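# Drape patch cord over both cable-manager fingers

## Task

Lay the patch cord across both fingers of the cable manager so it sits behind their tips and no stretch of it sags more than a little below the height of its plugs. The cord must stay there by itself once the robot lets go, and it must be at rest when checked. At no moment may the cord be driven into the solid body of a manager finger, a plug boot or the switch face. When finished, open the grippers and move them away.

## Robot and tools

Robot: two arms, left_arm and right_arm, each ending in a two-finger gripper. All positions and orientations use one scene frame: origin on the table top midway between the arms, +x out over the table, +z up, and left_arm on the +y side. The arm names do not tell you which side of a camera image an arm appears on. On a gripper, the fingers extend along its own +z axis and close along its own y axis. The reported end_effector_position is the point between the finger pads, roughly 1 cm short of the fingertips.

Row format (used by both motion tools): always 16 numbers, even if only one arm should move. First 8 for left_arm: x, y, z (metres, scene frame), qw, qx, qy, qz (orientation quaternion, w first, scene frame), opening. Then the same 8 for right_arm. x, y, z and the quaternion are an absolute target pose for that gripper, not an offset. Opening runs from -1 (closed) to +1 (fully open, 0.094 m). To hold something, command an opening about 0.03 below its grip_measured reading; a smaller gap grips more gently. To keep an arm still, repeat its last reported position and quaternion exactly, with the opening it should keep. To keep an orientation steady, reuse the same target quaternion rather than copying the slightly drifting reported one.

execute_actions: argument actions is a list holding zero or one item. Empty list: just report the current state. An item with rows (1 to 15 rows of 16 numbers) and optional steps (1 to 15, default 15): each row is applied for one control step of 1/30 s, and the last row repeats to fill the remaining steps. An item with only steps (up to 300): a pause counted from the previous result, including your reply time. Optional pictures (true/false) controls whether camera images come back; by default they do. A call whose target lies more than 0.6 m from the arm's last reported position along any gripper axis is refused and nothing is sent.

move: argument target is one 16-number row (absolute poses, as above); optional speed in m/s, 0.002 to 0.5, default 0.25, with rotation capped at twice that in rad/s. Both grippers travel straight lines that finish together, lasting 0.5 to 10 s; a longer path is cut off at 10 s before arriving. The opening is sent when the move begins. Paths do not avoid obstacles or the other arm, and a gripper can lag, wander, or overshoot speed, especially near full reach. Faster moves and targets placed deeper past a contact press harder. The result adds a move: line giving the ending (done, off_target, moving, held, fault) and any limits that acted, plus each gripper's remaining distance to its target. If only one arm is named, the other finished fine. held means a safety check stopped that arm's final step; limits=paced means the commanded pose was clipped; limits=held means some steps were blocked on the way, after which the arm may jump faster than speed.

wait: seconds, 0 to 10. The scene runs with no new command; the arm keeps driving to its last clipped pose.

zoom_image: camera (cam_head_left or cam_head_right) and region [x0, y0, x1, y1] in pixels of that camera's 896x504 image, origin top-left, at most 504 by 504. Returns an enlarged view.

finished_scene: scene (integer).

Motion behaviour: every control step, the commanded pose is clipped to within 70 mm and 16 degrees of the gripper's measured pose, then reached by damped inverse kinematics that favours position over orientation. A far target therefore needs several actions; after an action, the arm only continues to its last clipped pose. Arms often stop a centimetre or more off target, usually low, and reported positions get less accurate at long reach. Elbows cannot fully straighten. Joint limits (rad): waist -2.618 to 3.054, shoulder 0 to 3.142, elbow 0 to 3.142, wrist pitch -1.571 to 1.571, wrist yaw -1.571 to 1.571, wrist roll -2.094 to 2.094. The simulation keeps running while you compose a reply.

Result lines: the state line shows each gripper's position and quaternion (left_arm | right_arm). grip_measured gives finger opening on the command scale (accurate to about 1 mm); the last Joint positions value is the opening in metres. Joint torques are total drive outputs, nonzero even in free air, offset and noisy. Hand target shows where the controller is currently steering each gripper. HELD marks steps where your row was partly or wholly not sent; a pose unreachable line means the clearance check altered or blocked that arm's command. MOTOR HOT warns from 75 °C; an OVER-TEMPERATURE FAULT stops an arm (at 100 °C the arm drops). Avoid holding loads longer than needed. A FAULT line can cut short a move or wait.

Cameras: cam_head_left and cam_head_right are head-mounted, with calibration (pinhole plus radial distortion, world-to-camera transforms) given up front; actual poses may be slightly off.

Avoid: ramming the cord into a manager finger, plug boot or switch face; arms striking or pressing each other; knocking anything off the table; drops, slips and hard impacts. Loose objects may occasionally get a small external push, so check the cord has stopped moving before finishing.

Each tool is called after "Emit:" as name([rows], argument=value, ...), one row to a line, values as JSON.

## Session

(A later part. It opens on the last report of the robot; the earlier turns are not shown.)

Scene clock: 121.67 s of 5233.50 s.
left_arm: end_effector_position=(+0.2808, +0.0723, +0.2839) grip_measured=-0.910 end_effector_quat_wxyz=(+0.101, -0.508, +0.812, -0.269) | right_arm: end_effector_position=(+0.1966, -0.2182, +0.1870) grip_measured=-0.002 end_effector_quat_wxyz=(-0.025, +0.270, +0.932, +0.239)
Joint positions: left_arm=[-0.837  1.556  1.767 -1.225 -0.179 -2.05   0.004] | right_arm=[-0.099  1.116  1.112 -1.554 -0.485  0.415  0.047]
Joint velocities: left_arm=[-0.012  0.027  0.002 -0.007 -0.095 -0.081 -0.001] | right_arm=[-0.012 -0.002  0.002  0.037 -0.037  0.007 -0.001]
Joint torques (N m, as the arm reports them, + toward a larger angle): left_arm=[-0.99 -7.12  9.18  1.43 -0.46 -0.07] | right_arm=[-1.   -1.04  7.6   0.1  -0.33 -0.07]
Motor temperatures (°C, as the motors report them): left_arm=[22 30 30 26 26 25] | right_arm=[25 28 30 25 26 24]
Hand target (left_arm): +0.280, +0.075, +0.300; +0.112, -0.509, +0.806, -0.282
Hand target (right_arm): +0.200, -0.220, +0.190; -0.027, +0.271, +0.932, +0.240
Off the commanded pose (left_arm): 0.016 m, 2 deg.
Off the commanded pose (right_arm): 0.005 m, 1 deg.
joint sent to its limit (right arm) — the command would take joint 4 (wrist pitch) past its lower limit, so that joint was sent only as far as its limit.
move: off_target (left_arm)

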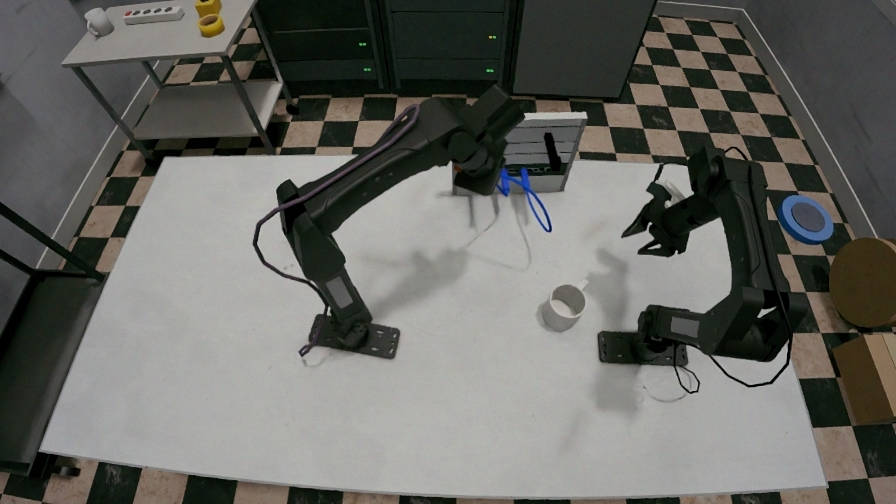

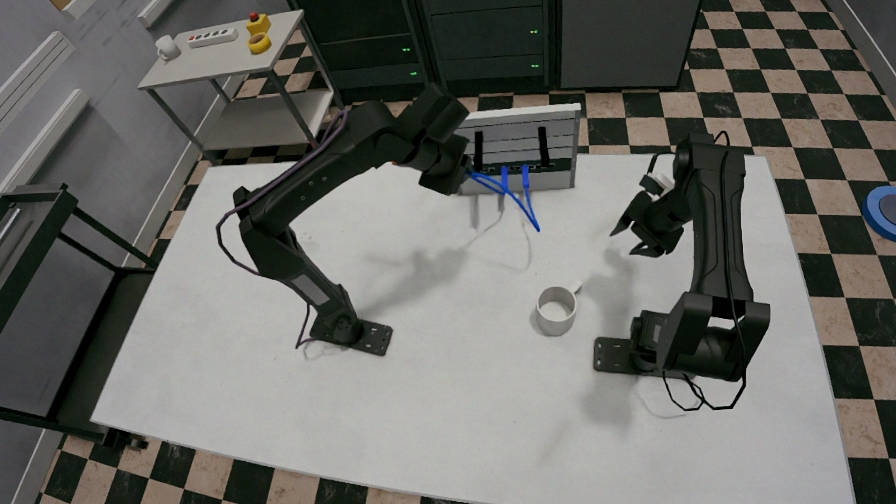

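Emit:
move(target=[0.295,0.085,0.318,0.112,-0.509,0.8055,-0.283,-0.95, 0.20,-0.22,0.19,-0.03,0.27,0.93,0.24,0.0], speed=0.03)

Emit:
zoom_image(camera="cam_head_right", region=[430, 110, 590, 230])

Scene clock: 125.80 s of 5233.50 s.
left_arm: end_effector_position=(+0.2928, +0.0772, +0.2903) grip_measured=-0.910 end_effector_quat_wxyz=(+0.099, -0.512, +0.814, -0.256) | right_arm: end_effector_position=(+0.1966, -0.2182, +0.1870) grip_measured=-0.002 end_effector_quat_wxyz=(-0.025, +0.269, +0.933, +0.239)
Joint positions: left_arm=[-0.792  1.606  1.86  -1.29  -0.155 -2.018  0.004] | right_arm=[-0.099  1.116  1.112 -1.554 -0.485  0.415  0.047]
Joint velocities: left_arm=[-0.002  0.002  0.017 -0.037 -0.037 -0.007 -0.   ] | right_arm=[-0.002  0.002  0.012  0.037  0.051 -0.022 -0.   ]
Joint torques (N m, as the arm reports them, + toward a larger angle): left_arm=[ 0.6  -8.96 10.09  1.38 -0.31  0.16] | right_arm=[-0.97 -1.05  7.56  0.11 -0.31 -0.07]
Motor temperatures (°C, as the motors report them): left_arm=[22 30 31 27 26 25] | right_arm=[25 28 30 25 26 24]
Hand target (left_arm): +0.294, +0.085, +0.317; +0.113, -0.509, +0.805, -0.283
Hand target (right_arm): +0.200, -0.220, +0.190; -0.027, +0.271, +0.932, +0.240
Off the commanded pose (left_arm): 0.029 m, 4 deg.
Off the commanded pose (right_arm): 0.005 m, 1 deg.
joint sent to its limit (right arm) — the command would take joint 4 (wrist pitch) past its lower limit, so that joint was sent only as far as its limit.
move: off_target (left_arm)

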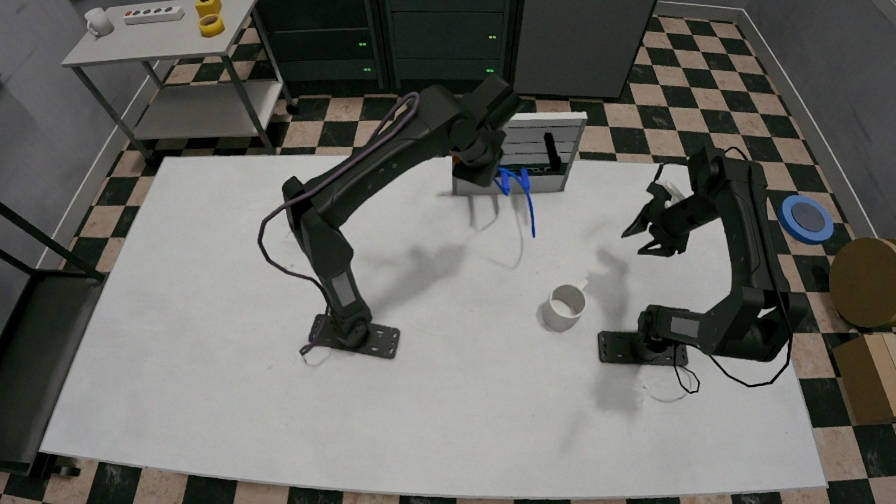

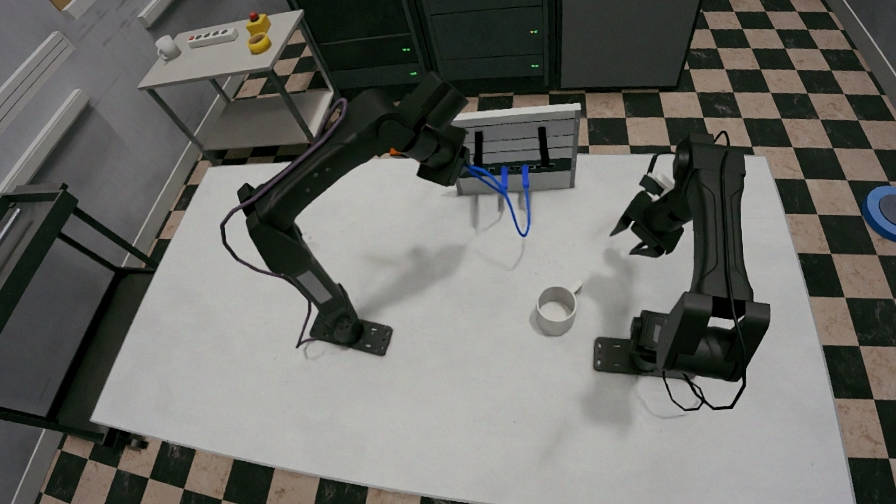

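Region (430, 110, 590, 230) of cam_head_right's 896x504 image, scaled by 3.150, with more detail than that image has; it fills the top 378 rows of this view, and the rest is white.

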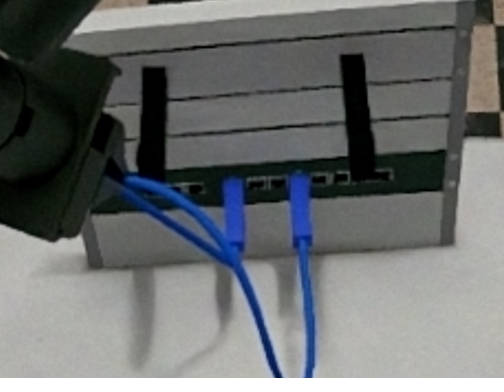

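Emit:
move(target=[0.315,0.082,0.31,0.112,-0.509,0.8055,-0.283,-0.95, 0.20,-0.22,0.19,-0.03,0.27,0.93,0.24,0.0], speed=0.02)

Emit:
zoom_image(camera="cam_head_right", region=[430, 110, 590, 230])

Scene clock: 129.90 s of 5233.50 s.
left_arm: end_effector_position=(+0.3075, +0.0796, +0.2927) grip_measured=-0.910 end_effector_quat_wxyz=(+0.099, -0.511, +0.813, -0.262) | right_arm: end_effector_position=(+0.1966, -0.2182, +0.1870) grip_measured=-0.002 end_effector_quat_wxyz=(-0.025, +0.269, +0.933, +0.239)
Joint positions: left_arm=[-0.746  1.623  1.881 -1.274 -0.13  -1.977  0.004] | right_arm=[-0.099  1.116  1.112 -1.554 -0.485  0.415  0.047]
Joint velocities: left_arm=[-0.002  0.007  0.007 -0.022  0.022  0.022 -0.   ] | right_arm=[-0.007 -0.002 -0.017  0.007 -0.037  0.007  0.001]
Joint torques (N m, as the arm reports them, + toward a larger angle): left_arm=[ 0.79 -7.49  8.93  1.71 -0.31  0.12] | right_arm=[-0.98 -1.02  7.62  0.11 -0.33 -0.08]
Motor temperatures (°C, as the motors report them): left_arm=[22 31 32 27 26 25] | right_arm=[25 27 30 25 26 24]
Hand target (left_arm): +0.314, +0.082, +0.310; +0.113, -0.509, +0.805, -0.283
Hand target (right_arm): +0.200, -0.220, +0.190; -0.027, +0.271, +0.932, +0.240
Off the commanded pose (left_arm): 0.019 m, 3 deg.
Off the commanded pose (right_arm): 0.005 m, 1 deg.
joint sent to its limit (right arm) — the command would take joint 4 (wrist pitch) past its lower limit, so that joint was sent only as far as its limit.
move: off_target (left_arm)

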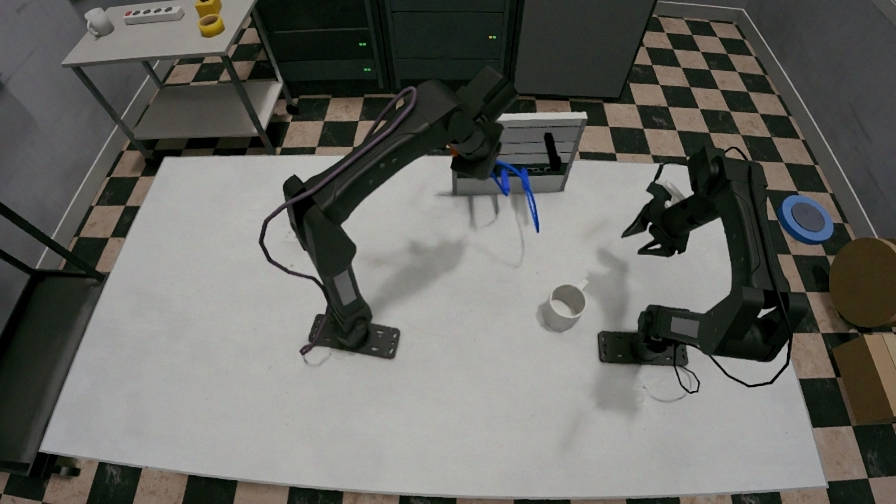

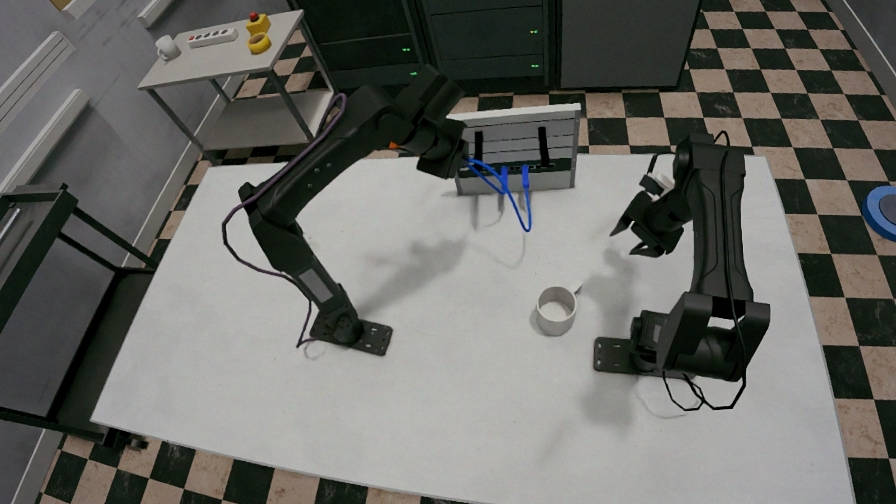

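Region (430, 110, 590, 230) of cam_head_right's 896x504 image, scaled by 3.150, with more detail than that image has; it fills the top 378 rows of this view, and the rest is white.

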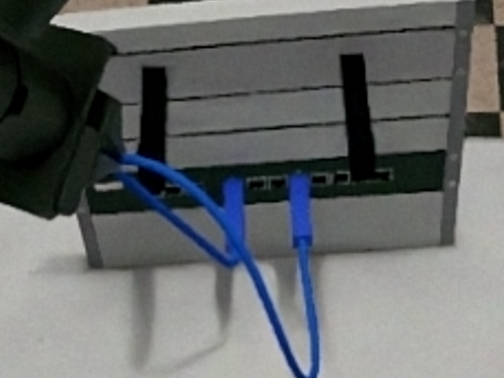

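Emit:
move(target=[0.275,0.10,0.27,-0.162,-0.503,0.745,-0.404,-0.95, 0.20,-0.22,0.19,-0.03,0.27,0.93,0.24,0.0], speed=0.04)

Emit:
zoom_image(camera="cam_head_right", region=[410, 100, 590, 235])

Emit:
zoom_image(camera="cam_head_left", region=[410, 100, 590, 235])

Scene clock: 141.23 s of 5233.50 s.
left_arm: end_effector_position=(+0.2787, +0.0968, +0.2664) grip_measured=-0.910 end_effector_quat_wxyz=(-0.155, -0.501, +0.751, -0.400) | right_arm: end_effector_position=(+0.1966, -0.2182, +0.1870) grip_measured=-0.002 end_effector_quat_wxyz=(-0.025, +0.269, +0.933, +0.239)
Joint positions: left_arm=[-0.44   1.301  1.295 -0.84   0.566 -1.983  0.004] | right_arm=[-0.099  1.116  1.112 -1.554 -0.485  0.415  0.047]
Joint velocities: left_arm=[-0.012 -0.002  0.002 -0.022 -0.007 -0.037  0.001] | right_arm=[ 0.017  0.012  0.002 -0.095 -0.007  0.066  0.   ]
Joint torques (N m, as the arm reports them, + toward a larger angle): left_arm=[ 0.71 -6.71  5.59  1.82  0.37 -0.09] | right_arm=[-1.02 -1.08  7.62  0.12 -0.32 -0.07]
Motor temperatures (°C, as the motors report them): left_arm=[22 32 31 27 26 25] | right_arm=[25 27 30 25 26 24]
Hand target (left_arm): +0.275, +0.101, +0.270; -0.160, -0.503, +0.746, -0.406
Hand target (right_arm): +0.200, -0.220, +0.190; -0.027, +0.271, +0.932, +0.240
Off the commanded pose (left_arm): 0.006 m, 1 deg.
Off the commanded pose (right_arm): 0.005 m, 1 deg.
joint sent to its limit (right arm) — the command would take joint 4 (wrist pitch) past its lower limit, so that joint was sent only as far as its limit.
move: done

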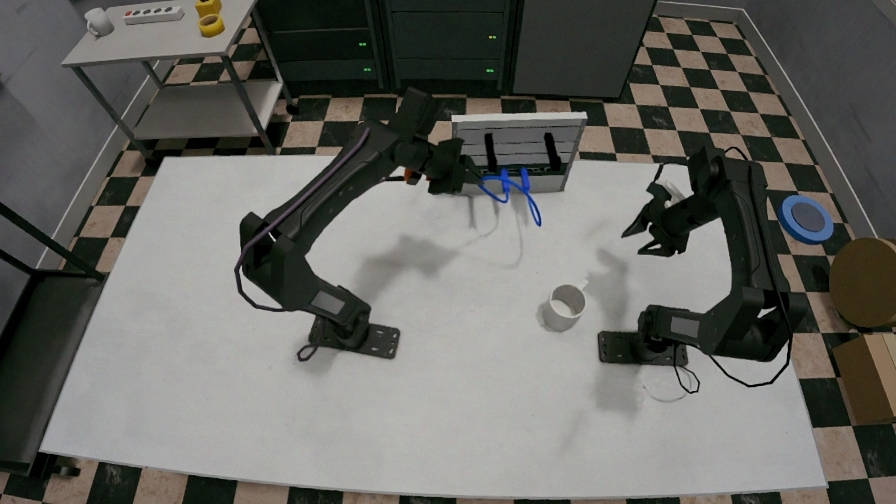

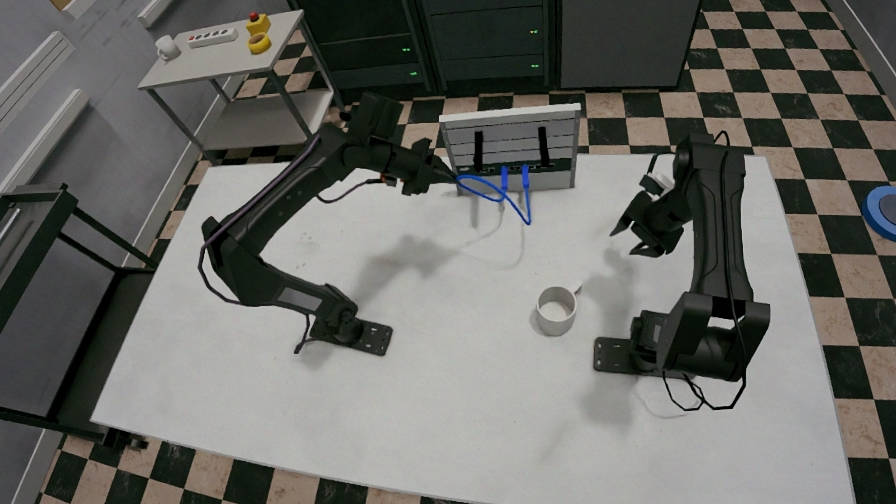

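Region (410, 100, 590, 235) of cam_head_right's 896x504 image, scaled by 2.800, with more detail than that image has; it fills the top 378 rows of this view, and the rest is white.

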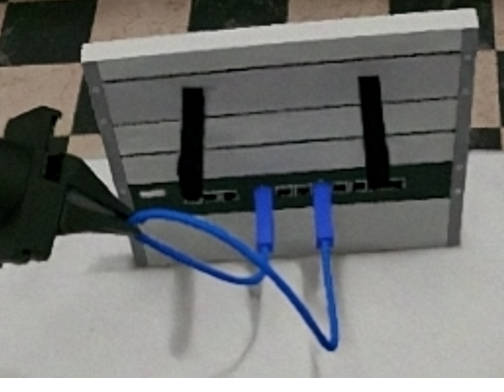

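Region (410, 100, 590, 235) of cam_head_left's 896x504 image, scaled by 2.800, with more detail than that image has; it fills the top 378 rows of this view, and the rest is white.

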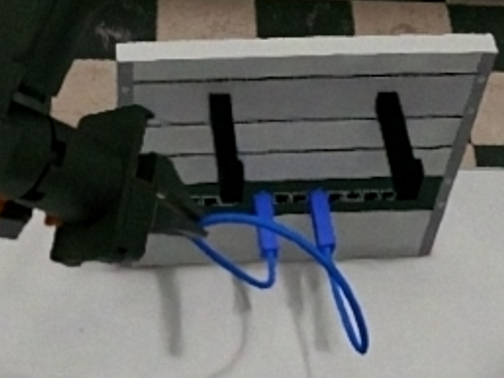

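Emit:
move(target=[0.295,0.093,0.29,-0.162,-0.503,0.745,-0.404,-0.95, 0.20,-0.22,0.19,-0.03,0.27,0.93,0.24,0.0], speed=0.03)

Emit:
zoom_image(camera="cam_head_right", region=[410, 100, 590, 235])

Emit:
zoom_image(camera="cam_head_left", region=[410, 100, 590, 235])

Scene clock: 144.03 s of 5233.50 s.
left_arm: end_effector_position=(+0.2941, +0.0927, +0.2842) grip_measured=-0.910 end_effector_quat_wxyz=(-0.155, -0.506, +0.747, -0.403) | right_arm: end_effector_position=(+0.1966, -0.2182, +0.1870) grip_measured=-0.002 end_effector_quat_wxyz=(-0.025, +0.269, +0.933, +0.239)
Joint positions: left_arm=[-0.421  1.367  1.414 -0.891  0.577 -1.983  0.004] | right_arm=[-0.099  1.116  1.112 -1.554 -0.485  0.414  0.047]
Joint velocities: left_arm=[-0.007 -0.002  0.002 -0.007  0.022  0.051 -0.001] | right_arm=[-0.007  0.002  0.012  0.007  0.037  0.007 -0.002]
Joint torques (N m, as the arm reports them, + toward a larger angle): left_arm=[ 0.7  -4.26  8.62  1.71  0.52  0.07] | right_arm=[-0.97 -1.01  7.62  0.1  -0.33 -0.07]
Motor temperatures (°C, as the motors report them): left_arm=[22 31 31 27 26 25] | right_arm=[25 27 30 25 26 24]
Hand target (left_arm): +0.295, +0.093, +0.290; -0.162, -0.504, +0.746, -0.405
Hand target (right_arm): +0.200, -0.220, +0.190; -0.027, +0.271, +0.932, +0.240
Off the commanded pose (left_arm): 0.006 m, 1 deg.
Off the commanded pose (right_arm): 0.005 m, 1 deg.
joint sent to its limit (right arm) — the command would take joint 4 (wrist pitch) past its lower limit, so that joint was sent only as far as its limit.
move: done

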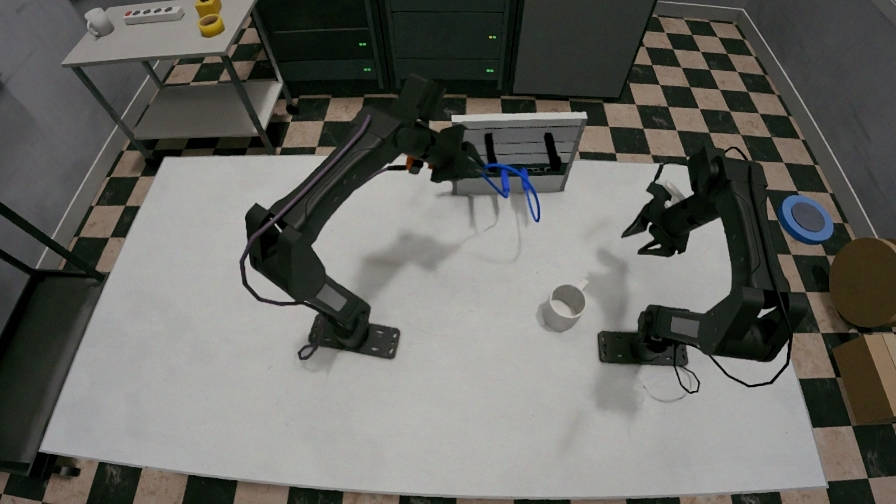

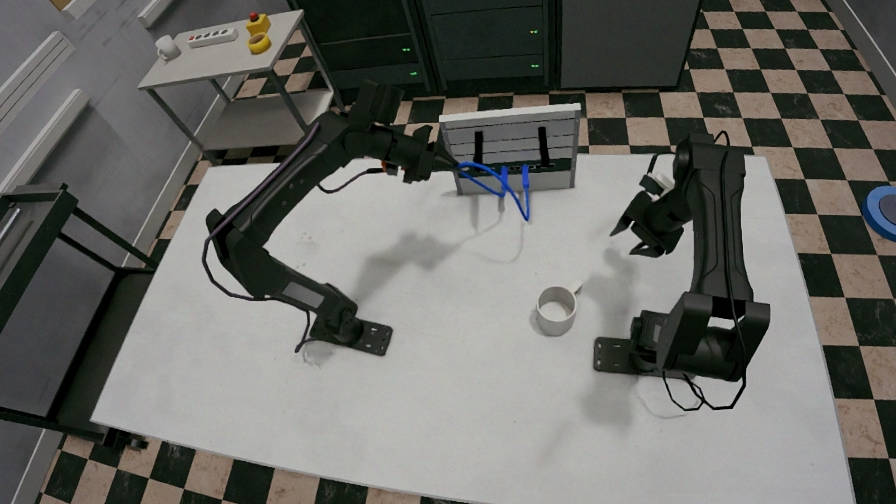

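Region (410, 100, 590, 235) of cam_head_right's 896x504 image, scaled by 2.800, with more detail than that image has; it fills the top 378 rows of this view, and the rest is white.

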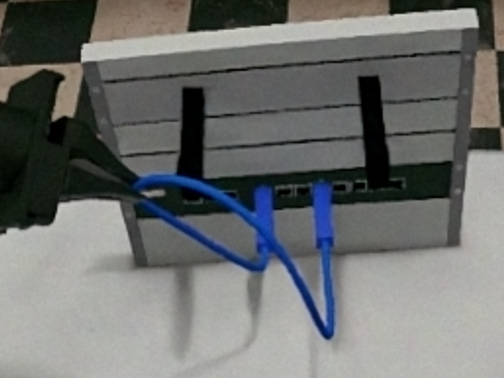

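Region (410, 100, 590, 235) of cam_head_left's 896x504 image, scaled by 2.800, with more detail than that image has; it fills the top 378 rows of this view, and the rest is white.

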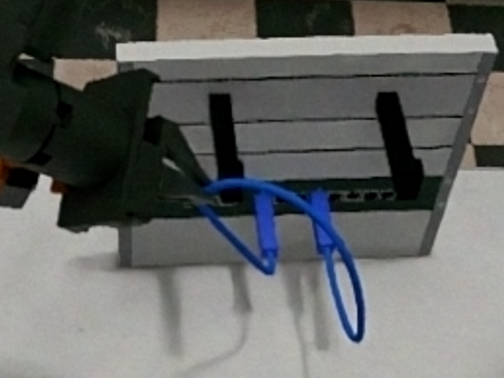

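Emit:
move(target=[0.308,0.102,0.29,-0.162,-0.503,0.745,-0.404,-0.95, 0.20,-0.22,0.19,-0.03,0.27,0.93,0.24,0.0], speed=0.02)

Emit:
zoom_image(camera="cam_head_right", region=[430, 110, 550, 200])

Emit:
zoom_image(camera="cam_head_left", region=[440, 110, 560, 200])

Scene clock: 146.20 s of 5233.50 s.
left_arm: end_effector_position=(+0.3065, +0.1016, +0.2843) grip_measured=-0.910 end_effector_quat_wxyz=(-0.158, -0.509, +0.745, -0.402) | right_arm: end_effector_position=(+0.1966, -0.2182, +0.1870) grip_measured=-0.002 end_effector_quat_wxyz=(-0.025, +0.269, +0.933, +0.239)
Joint positions: left_arm=[-0.366  1.399  1.446 -0.922  0.614 -1.94   0.004] | right_arm=[-0.099  1.116  1.112 -1.554 -0.485  0.414  0.047]
Joint velocities: left_arm=[-0.012 -0.007  0.002 -0.022  0.022  0.066 -0.   ] | right_arm=[-0.012  0.007 -0.012  0.066  0.037  0.022  0.001]
Joint torques (N m, as the arm reports them, + toward a larger angle): left_arm=[ 0.71 -4.43  8.52  1.67  0.51  0.15] | right_arm=[-1.01 -1.02  7.6   0.11 -0.32 -0.06]
Motor temperatures (°C, as the motors report them): left_arm=[22 31 31 28 26 25] | right_arm=[25 26 30 25 26 24]
Hand target (left_arm): +0.308, +0.102, +0.290; -0.162, -0.503, +0.746, -0.405
Hand target (right_arm): +0.200, -0.220, +0.190; -0.027, +0.271, +0.932, +0.240
Off the commanded pose (left_arm): 0.006 m, 1 deg.
Off the commanded pose (right_arm): 0.005 m, 1 deg.
joint sent to its limit (right arm) — the command would take joint 4 (wrist pitch) past its lower limit, so that joint was sent only as far as its limit.
move: done

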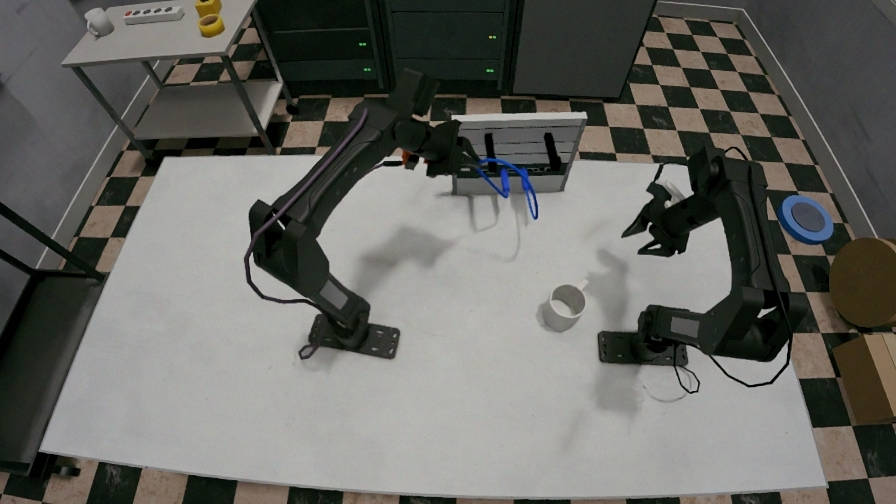

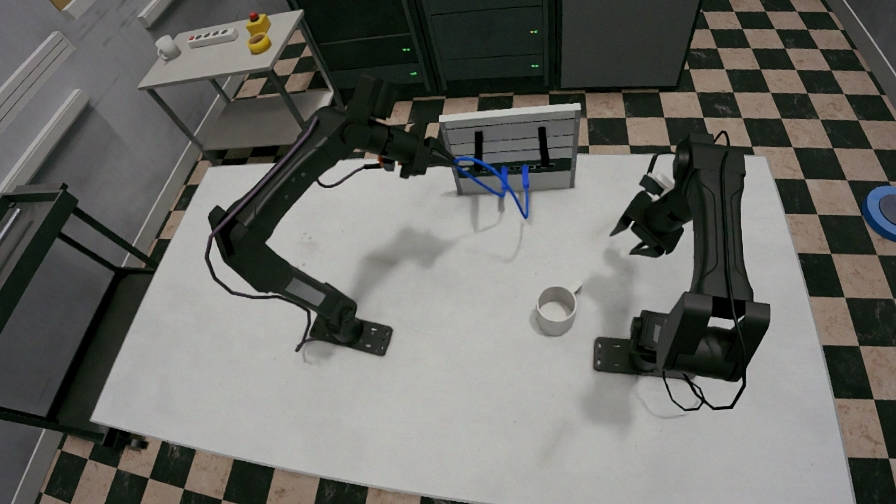

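Region (430, 110, 550, 200) of cam_head_right's 896x504 image, scaled by 4.200, with more detail than that image has; it fills the top 378 rows of this view, and the rest is white.

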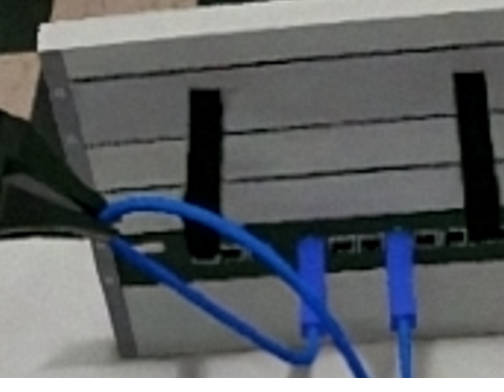

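Region (440, 110, 560, 200) of cam_head_left's 896x504 image, scaled by 4.200, with more detail than that image has; it fills the top 378 rows of this view, and the rest is white.

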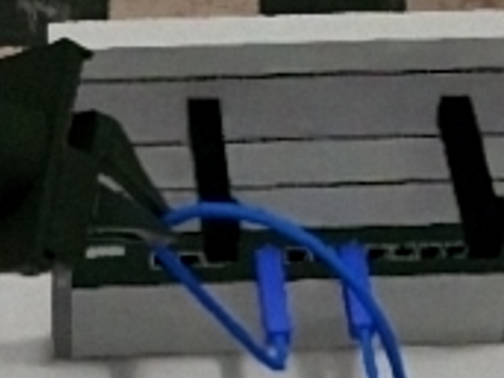

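Emit:
move(target=[0.33,0.104,0.29,-0.162,-0.503,0.745,-0.404,-0.95, 0.20,-0.22,0.19,-0.03,0.27,0.93,0.24,0.0], speed=0.015)

Emit:
zoom_image(camera="cam_head_right", region=[430, 110, 550, 200])

Emit:
zoom_image(camera="cam_head_left", region=[440, 110, 560, 200])

Scene clock: 150.07 s of 5233.50 s.
left_arm: end_effector_position=(+0.3274, +0.1032, +0.2864) grip_measured=-0.910 end_effector_quat_wxyz=(-0.159, -0.507, +0.745, -0.403) | right_arm: end_effector_position=(+0.1966, -0.2182, +0.1870) grip_measured=-0.002 end_effector_quat_wxyz=(-0.025, +0.269, +0.933, +0.239)
Joint positions: left_arm=[-0.322  1.471  1.518 -0.944  0.646 -1.897  0.004] | right_arm=[-0.099  1.116  1.112 -1.554 -0.485  0.414  0.047]
Joint velocities: left_arm=[ 0.007 -0.012  0.002 -0.051 -0.037  0.11  -0.002] | right_arm=[ 0.002 -0.012 -0.007 -0.066  0.037  0.022  0.   ]
Joint torques (N m, as the arm reports them, + toward a larger angle): left_arm=[ 0.78 -4.89  8.47  1.59  0.48  0.17] | right_arm=[-0.99 -1.04  7.56  0.11 -0.33 -0.08]
Motor temperatures (°C, as the motors report them): left_arm=[22 31 32 28 26 25] | right_arm=[25 26 30 25 26 24]
Hand target (left_arm): +0.330, +0.104, +0.290; -0.162, -0.504, +0.746, -0.405
Hand target (right_arm): +0.200, -0.220, +0.190; -0.027, +0.271, +0.932, +0.240
Off the commanded pose (left_arm): 0.005 m, 1 deg.
Off the commanded pose (right_arm): 0.005 m, 1 deg.
joint sent to its limit (right arm) — the command would take joint 4 (wrist pitch) past its lower limit, so that joint was sent only as far as its limit.
move: done

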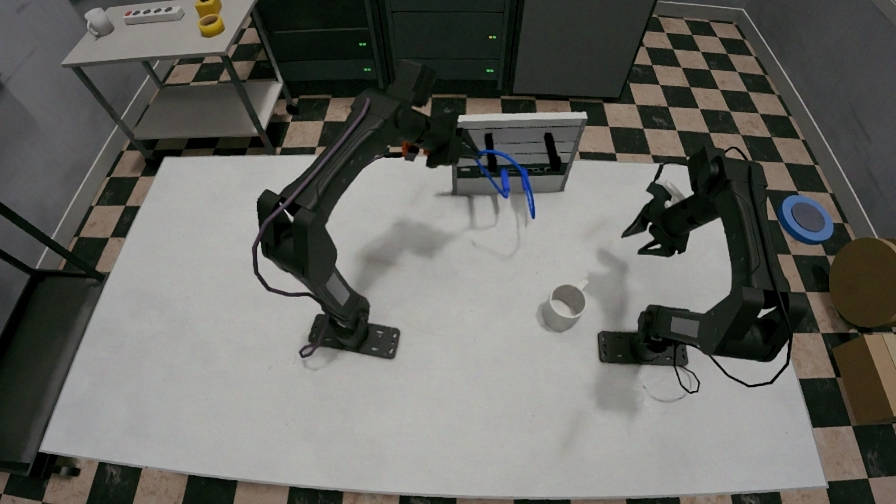

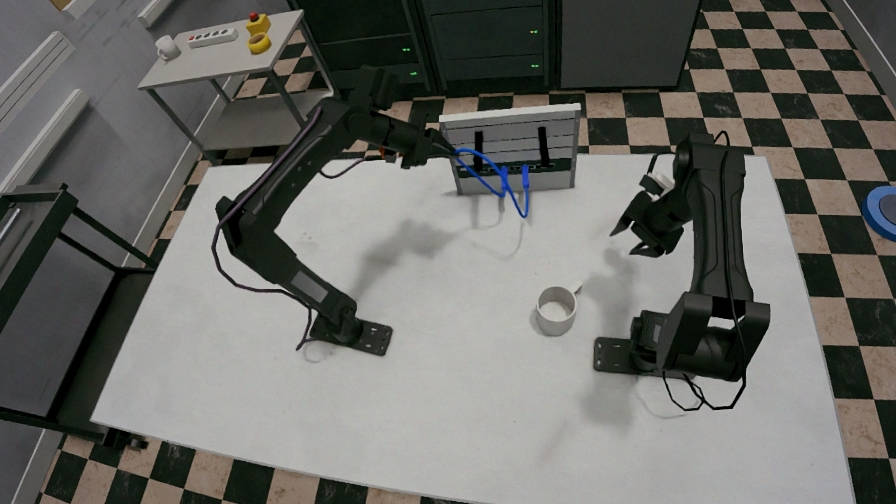

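Region (430, 110, 550, 200) of cam_head_right's 896x504 image, scaled by 4.200, with more detail than that image has; it fills the top 378 rows of this view, and the rest is white.

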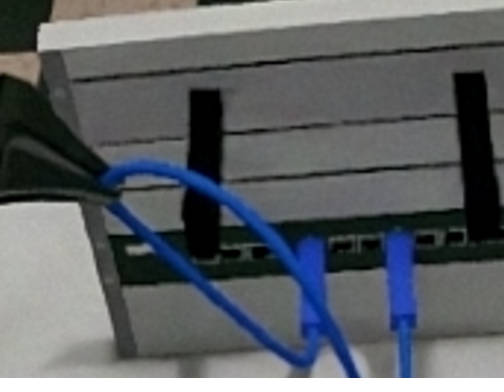

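Region (440, 110, 560, 200) of cam_head_left's 896x504 image, scaled by 4.200, with more detail than that image has; it fills the top 378 rows of this view, and the rest is white.

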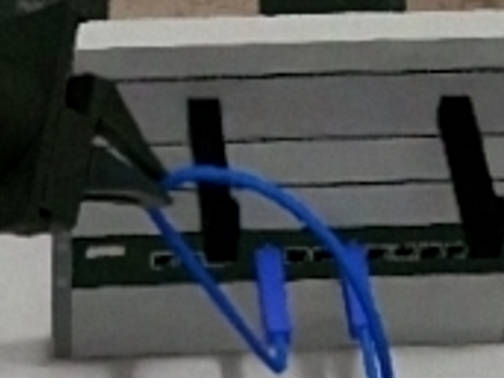

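Emit:
move(target=[0.348,0.107,0.288,-0.162,-0.503,0.745,-0.404,-0.95, 0.20,-0.22,0.19,-0.03,0.27,0.93,0.24,0.0], speed=0.015)

Emit:
zoom_image(camera="cam_head_right", region=[430, 110, 550, 200])

Emit:
zoom_image(camera="cam_head_left", region=[440, 110, 560, 200])

Scene clock: 153.13 s of 5233.50 s.
left_arm: end_effector_position=(+0.3449, +0.1057, +0.2852) grip_measured=-0.910 end_effector_quat_wxyz=(-0.159, -0.506, +0.745, -0.404) | right_arm: end_effector_position=(+0.1966, -0.2182, +0.1870) grip_measured=-0.002 end_effector_quat_wxyz=(-0.025, +0.269, +0.933, +0.239)
Joint positions: left_arm=[-0.287  1.53   1.57  -0.959  0.669 -1.86   0.004] | right_arm=[-0.099  1.116  1.112 -1.554 -0.485  0.414  0.047]
Joint velocities: left_arm=[-0.017  0.002 -0.012  0.066  0.022 -0.037 -0.001] | right_arm=[-0.002  0.007  0.012  0.022  0.022 -0.007  0.001]
Joint torques (N m, as the arm reports them, + toward a larger angle): left_arm=[ 0.71 -5.33  8.41  1.53  0.47  0.13] | right_arm=[-1.01 -1.07  7.55  0.11 -0.34 -0.07]
Motor temperatures (°C, as the motors report them): left_arm=[22 31 32 28 26 25] | right_arm=[25 26 30 25 26 24]
Hand target (left_arm): +0.348, +0.107, +0.288; -0.162, -0.504, +0.746, -0.405
Hand target (right_arm): +0.200, -0.220, +0.190; -0.027, +0.271, +0.932, +0.240
Off the commanded pose (left_arm): 0.004 m, 0 deg.
Off the commanded pose (right_arm): 0.005 m, 1 deg.
joint sent to its limit (right arm) — the command would take joint 4 (wrist pitch) past its lower limit, so that joint was sent only as far as its limit.
move: done

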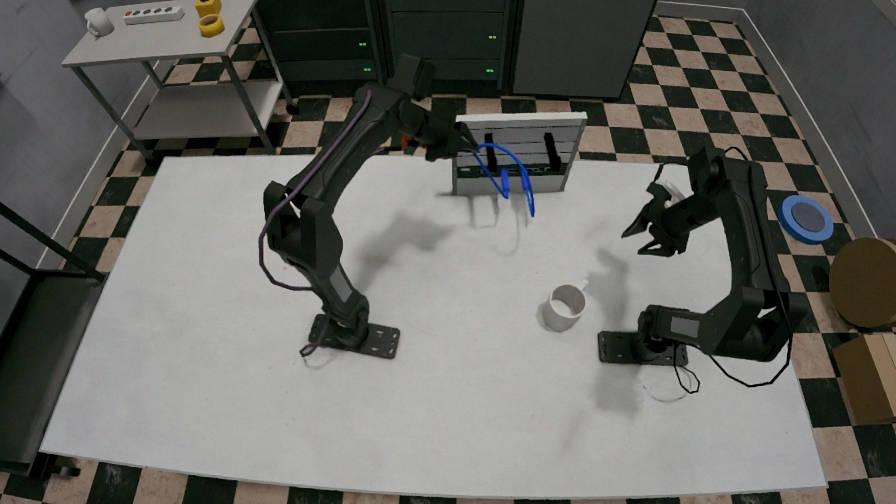

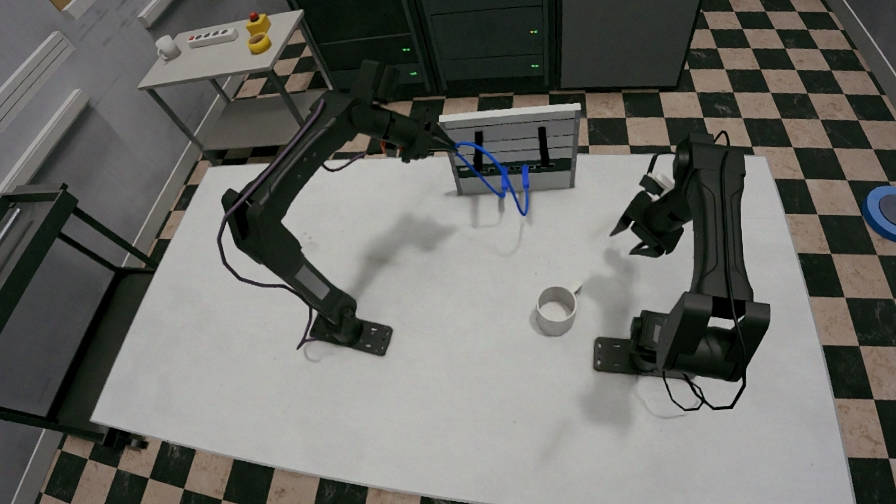

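Region (430, 110, 550, 200) of cam_head_right's 896x504 image, scaled by 4.200, with more detail than that image has; it fills the top 378 rows of this view, and the rest is white.

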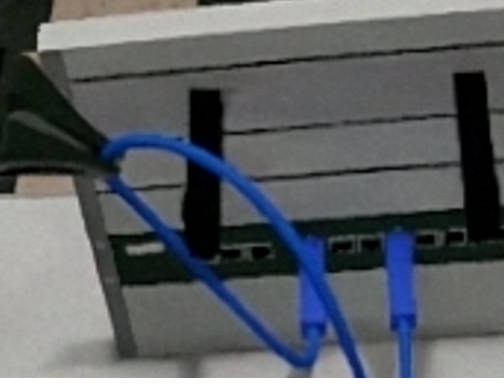

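Region (440, 110, 560, 200) of cam_head_left's 896x504 image, scaled by 4.200, with more detail than that image has; it fills the top 378 rows of this view, and the rest is white.

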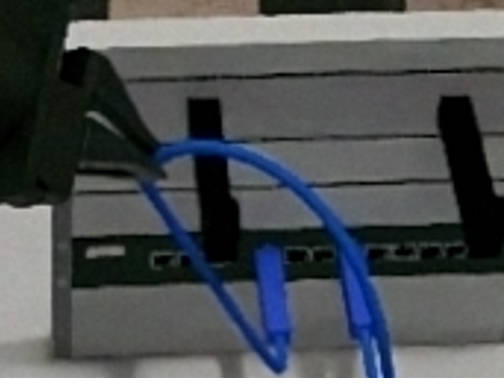

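Emit:
move(target=[0.365,0.115,0.262,-0.162,-0.503,0.745,-0.404,-0.95, 0.20,-0.22,0.19,-0.03,0.27,0.93,0.24,0.0], speed=0.015)

Emit:
zoom_image(camera="cam_head_right", region=[420, 100, 580, 220])

Emit:
zoom_image(camera="cam_head_left", region=[430, 100, 590, 220])

Scene clock: 156.70 s of 5233.50 s.
left_arm: end_effector_position=(+0.3630, +0.1129, +0.2719) grip_measured=-0.910 end_effector_quat_wxyz=(-0.154, -0.500, +0.746, -0.412) | right_arm: end_effector_position=(+0.1966, -0.2182, +0.1870) grip_measured=-0.002 end_effector_quat_wxyz=(-0.025, +0.269, +0.933, +0.239)
Joint positions: left_arm=[-0.24   1.562  1.541 -0.908  0.699 -1.81   0.004] | right_arm=[-0.099  1.116  1.112 -1.554 -0.485  0.414  0.047]
Joint velocities: left_arm=[ 0.007 -0.002 -0.007 -0.051  0.066  0.007  0.001] | right_arm=[-0.007  0.007 -0.007  0.037 -0.037  0.007 -0.001]
Joint torques (N m, as the arm reports them, + toward a larger angle): left_arm=[ 0.84 -5.91  5.57  1.75  0.44  0.12] | right_arm=[-1.02 -1.04  7.58  0.11 -0.33 -0.07]
Motor temperatures (°C, as the motors report them): left_arm=[22 30 32 28 26 25] | right_arm=[25 26 30 25 26 24]
Hand target (left_arm): +0.365, +0.115, +0.262; -0.162, -0.504, +0.746, -0.405
Hand target (right_arm): +0.200, -0.220, +0.190; -0.027, +0.271, +0.932, +0.240
Off the commanded pose (left_arm): 0.010 m, 1 deg.
Off the commanded pose (right_arm): 0.005 m, 1 deg.
joint sent to its limit (right arm) — the command would take joint 4 (wrist pitch) past its lower limit, so that joint was sent only as far as its limit.
move: done

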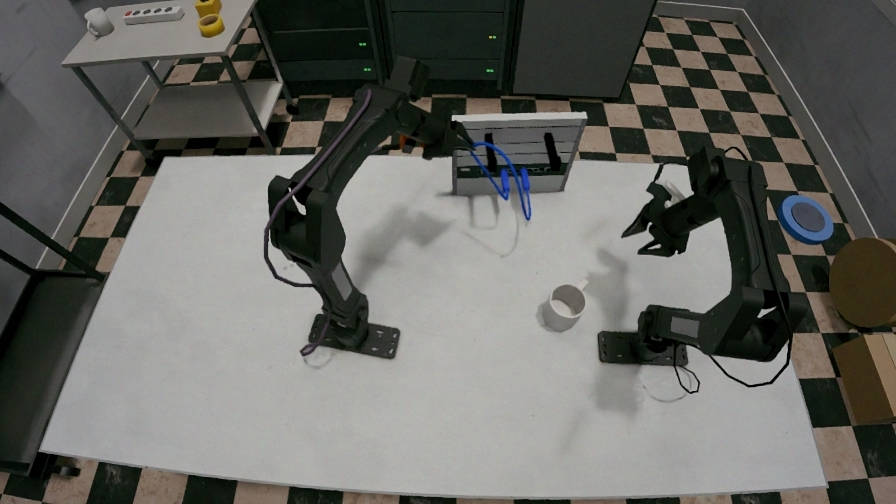

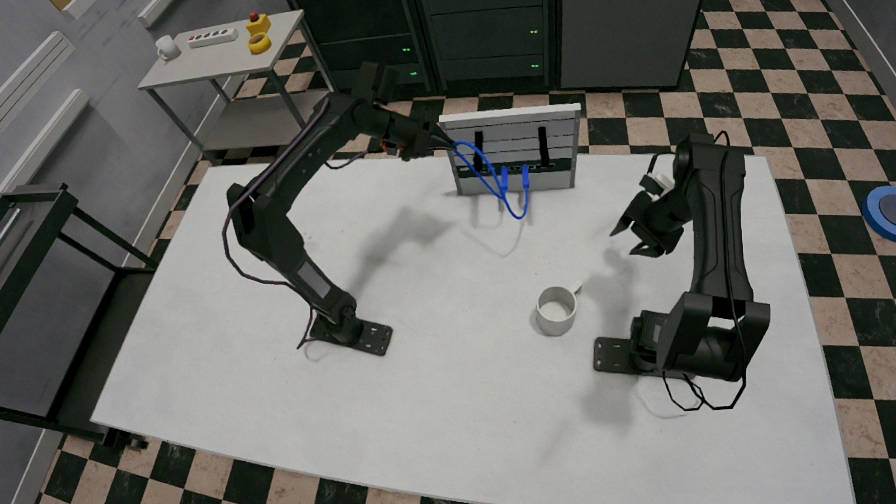

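Region (420, 100, 580, 220) of cam_head_right's 896x504 image, scaled by 3.150, with more detail than that image has; it fills the top 378 rows of this view, and the rest is white.

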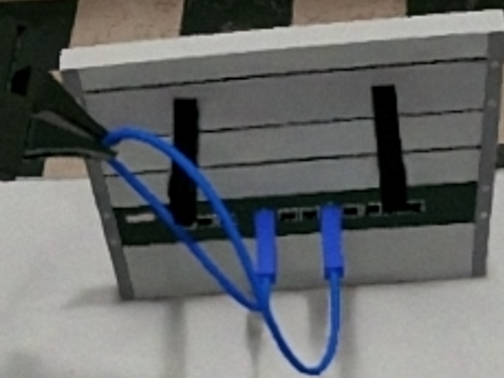

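Region (430, 100, 590, 220) of cam_head_left's 896x504 image, scaled by 3.150, with more detail than that image has; it fills the top 378 rows of this view, and the rest is white.

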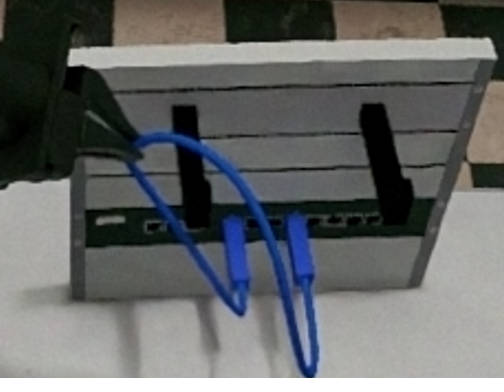

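Emit:
move(target=[0.365,0.115,0.255,-0.162,-0.503,0.745,-0.404,-0.95, 0.22,0.0,0.27,0.342,0,0.94,0,0.2], speed=0.15)

Emit:
zoom_image(camera="cam_head_right", region=[420, 100, 620, 250])

Emit:
zoom_image(camera="cam_head_left", region=[430, 100, 630, 250])

Scene clock: 169.50 s of 5233.50 s.
left_arm: end_effector_position=(+0.3640, +0.1123, +0.2636) grip_measured=-0.910 end_effector_quat_wxyz=(-0.155, -0.501, +0.746, -0.411) | right_arm: end_effector_position=(+0.2232, -0.0012, +0.2633) grip_measured=+0.198 end_effector_quat_wxyz=(+0.336, -0.001, +0.942, -0.000)
Joint positions: left_arm=[-0.24   1.562  1.509 -0.878  0.7   -1.809  0.004] | right_arm=[ 1.349  1.633  1.748 -1.469  0.656  1.222  0.056]
Joint velocities: left_arm=[-0.002 -0.002  0.002  0.037  0.022 -0.007 -0.001] | right_arm=[-0.012 -0.007  0.017  0.022  0.051 -0.022  0.   ]
Joint torques (N m, as the arm reports them, + toward a larger angle): left_arm=[ 0.83 -6.12  5.62  1.7   0.47  0.15] | right_arm=[ 0.67 -5.92  8.56  0.4   0.68  0.08]
Motor temperatures (°C, as the motors report them): left_arm=[22 31 31 28 26 25] | right_arm=[25 26 31 25 26 24]
Hand target (left_arm): +0.365, +0.115, +0.255; -0.162, -0.504, +0.746, -0.404
Hand target (right_arm): +0.225, +0.001, +0.272; +0.348, +0.001, +0.938, +0.001
Off the commanded pose (left_arm): 0.009 m, 1 deg.
Off the commanded pose (right_arm): 0.008 m, 1 deg.
move: done

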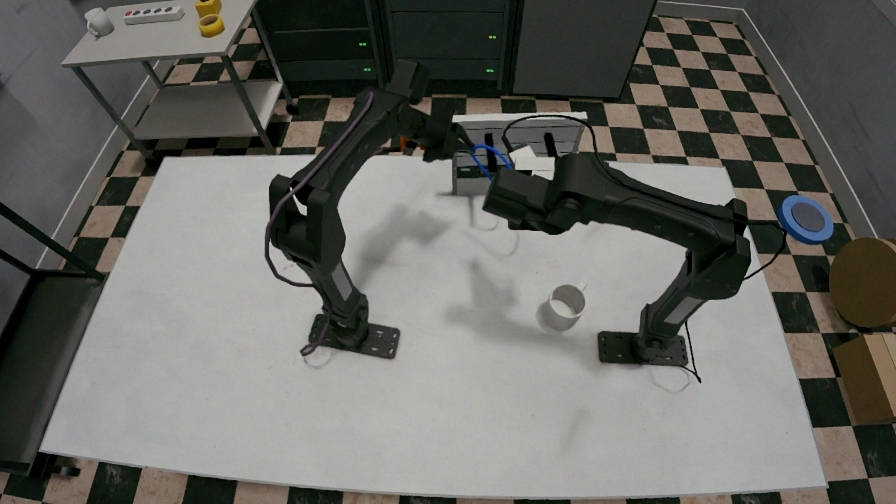

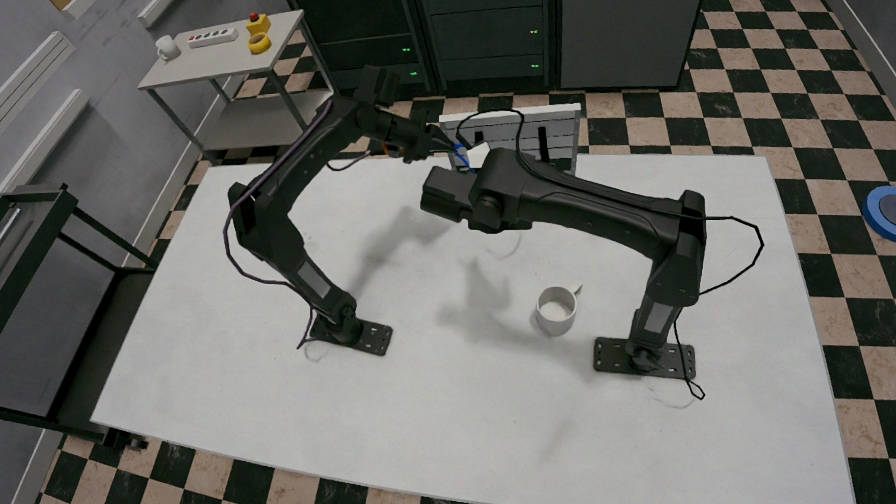

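Region (420, 100, 620, 250) of cam_head_right's 896x504 image, scaled by 2.520, with more detail than that image has; it fills the top 378 rows of this view, and the rest is white.

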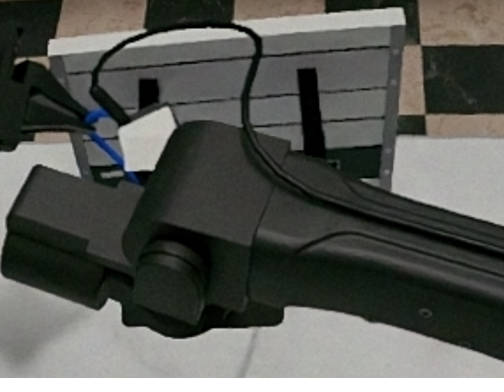

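Region (430, 100, 630, 250) of cam_head_left's 896x504 image, scaled by 2.520, with more detail than that image has; it fills the top 378 rows of this view, and the rest is white.

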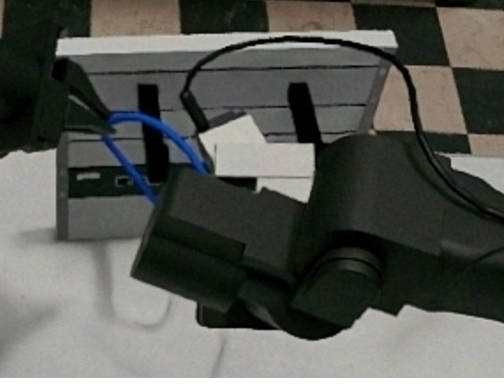

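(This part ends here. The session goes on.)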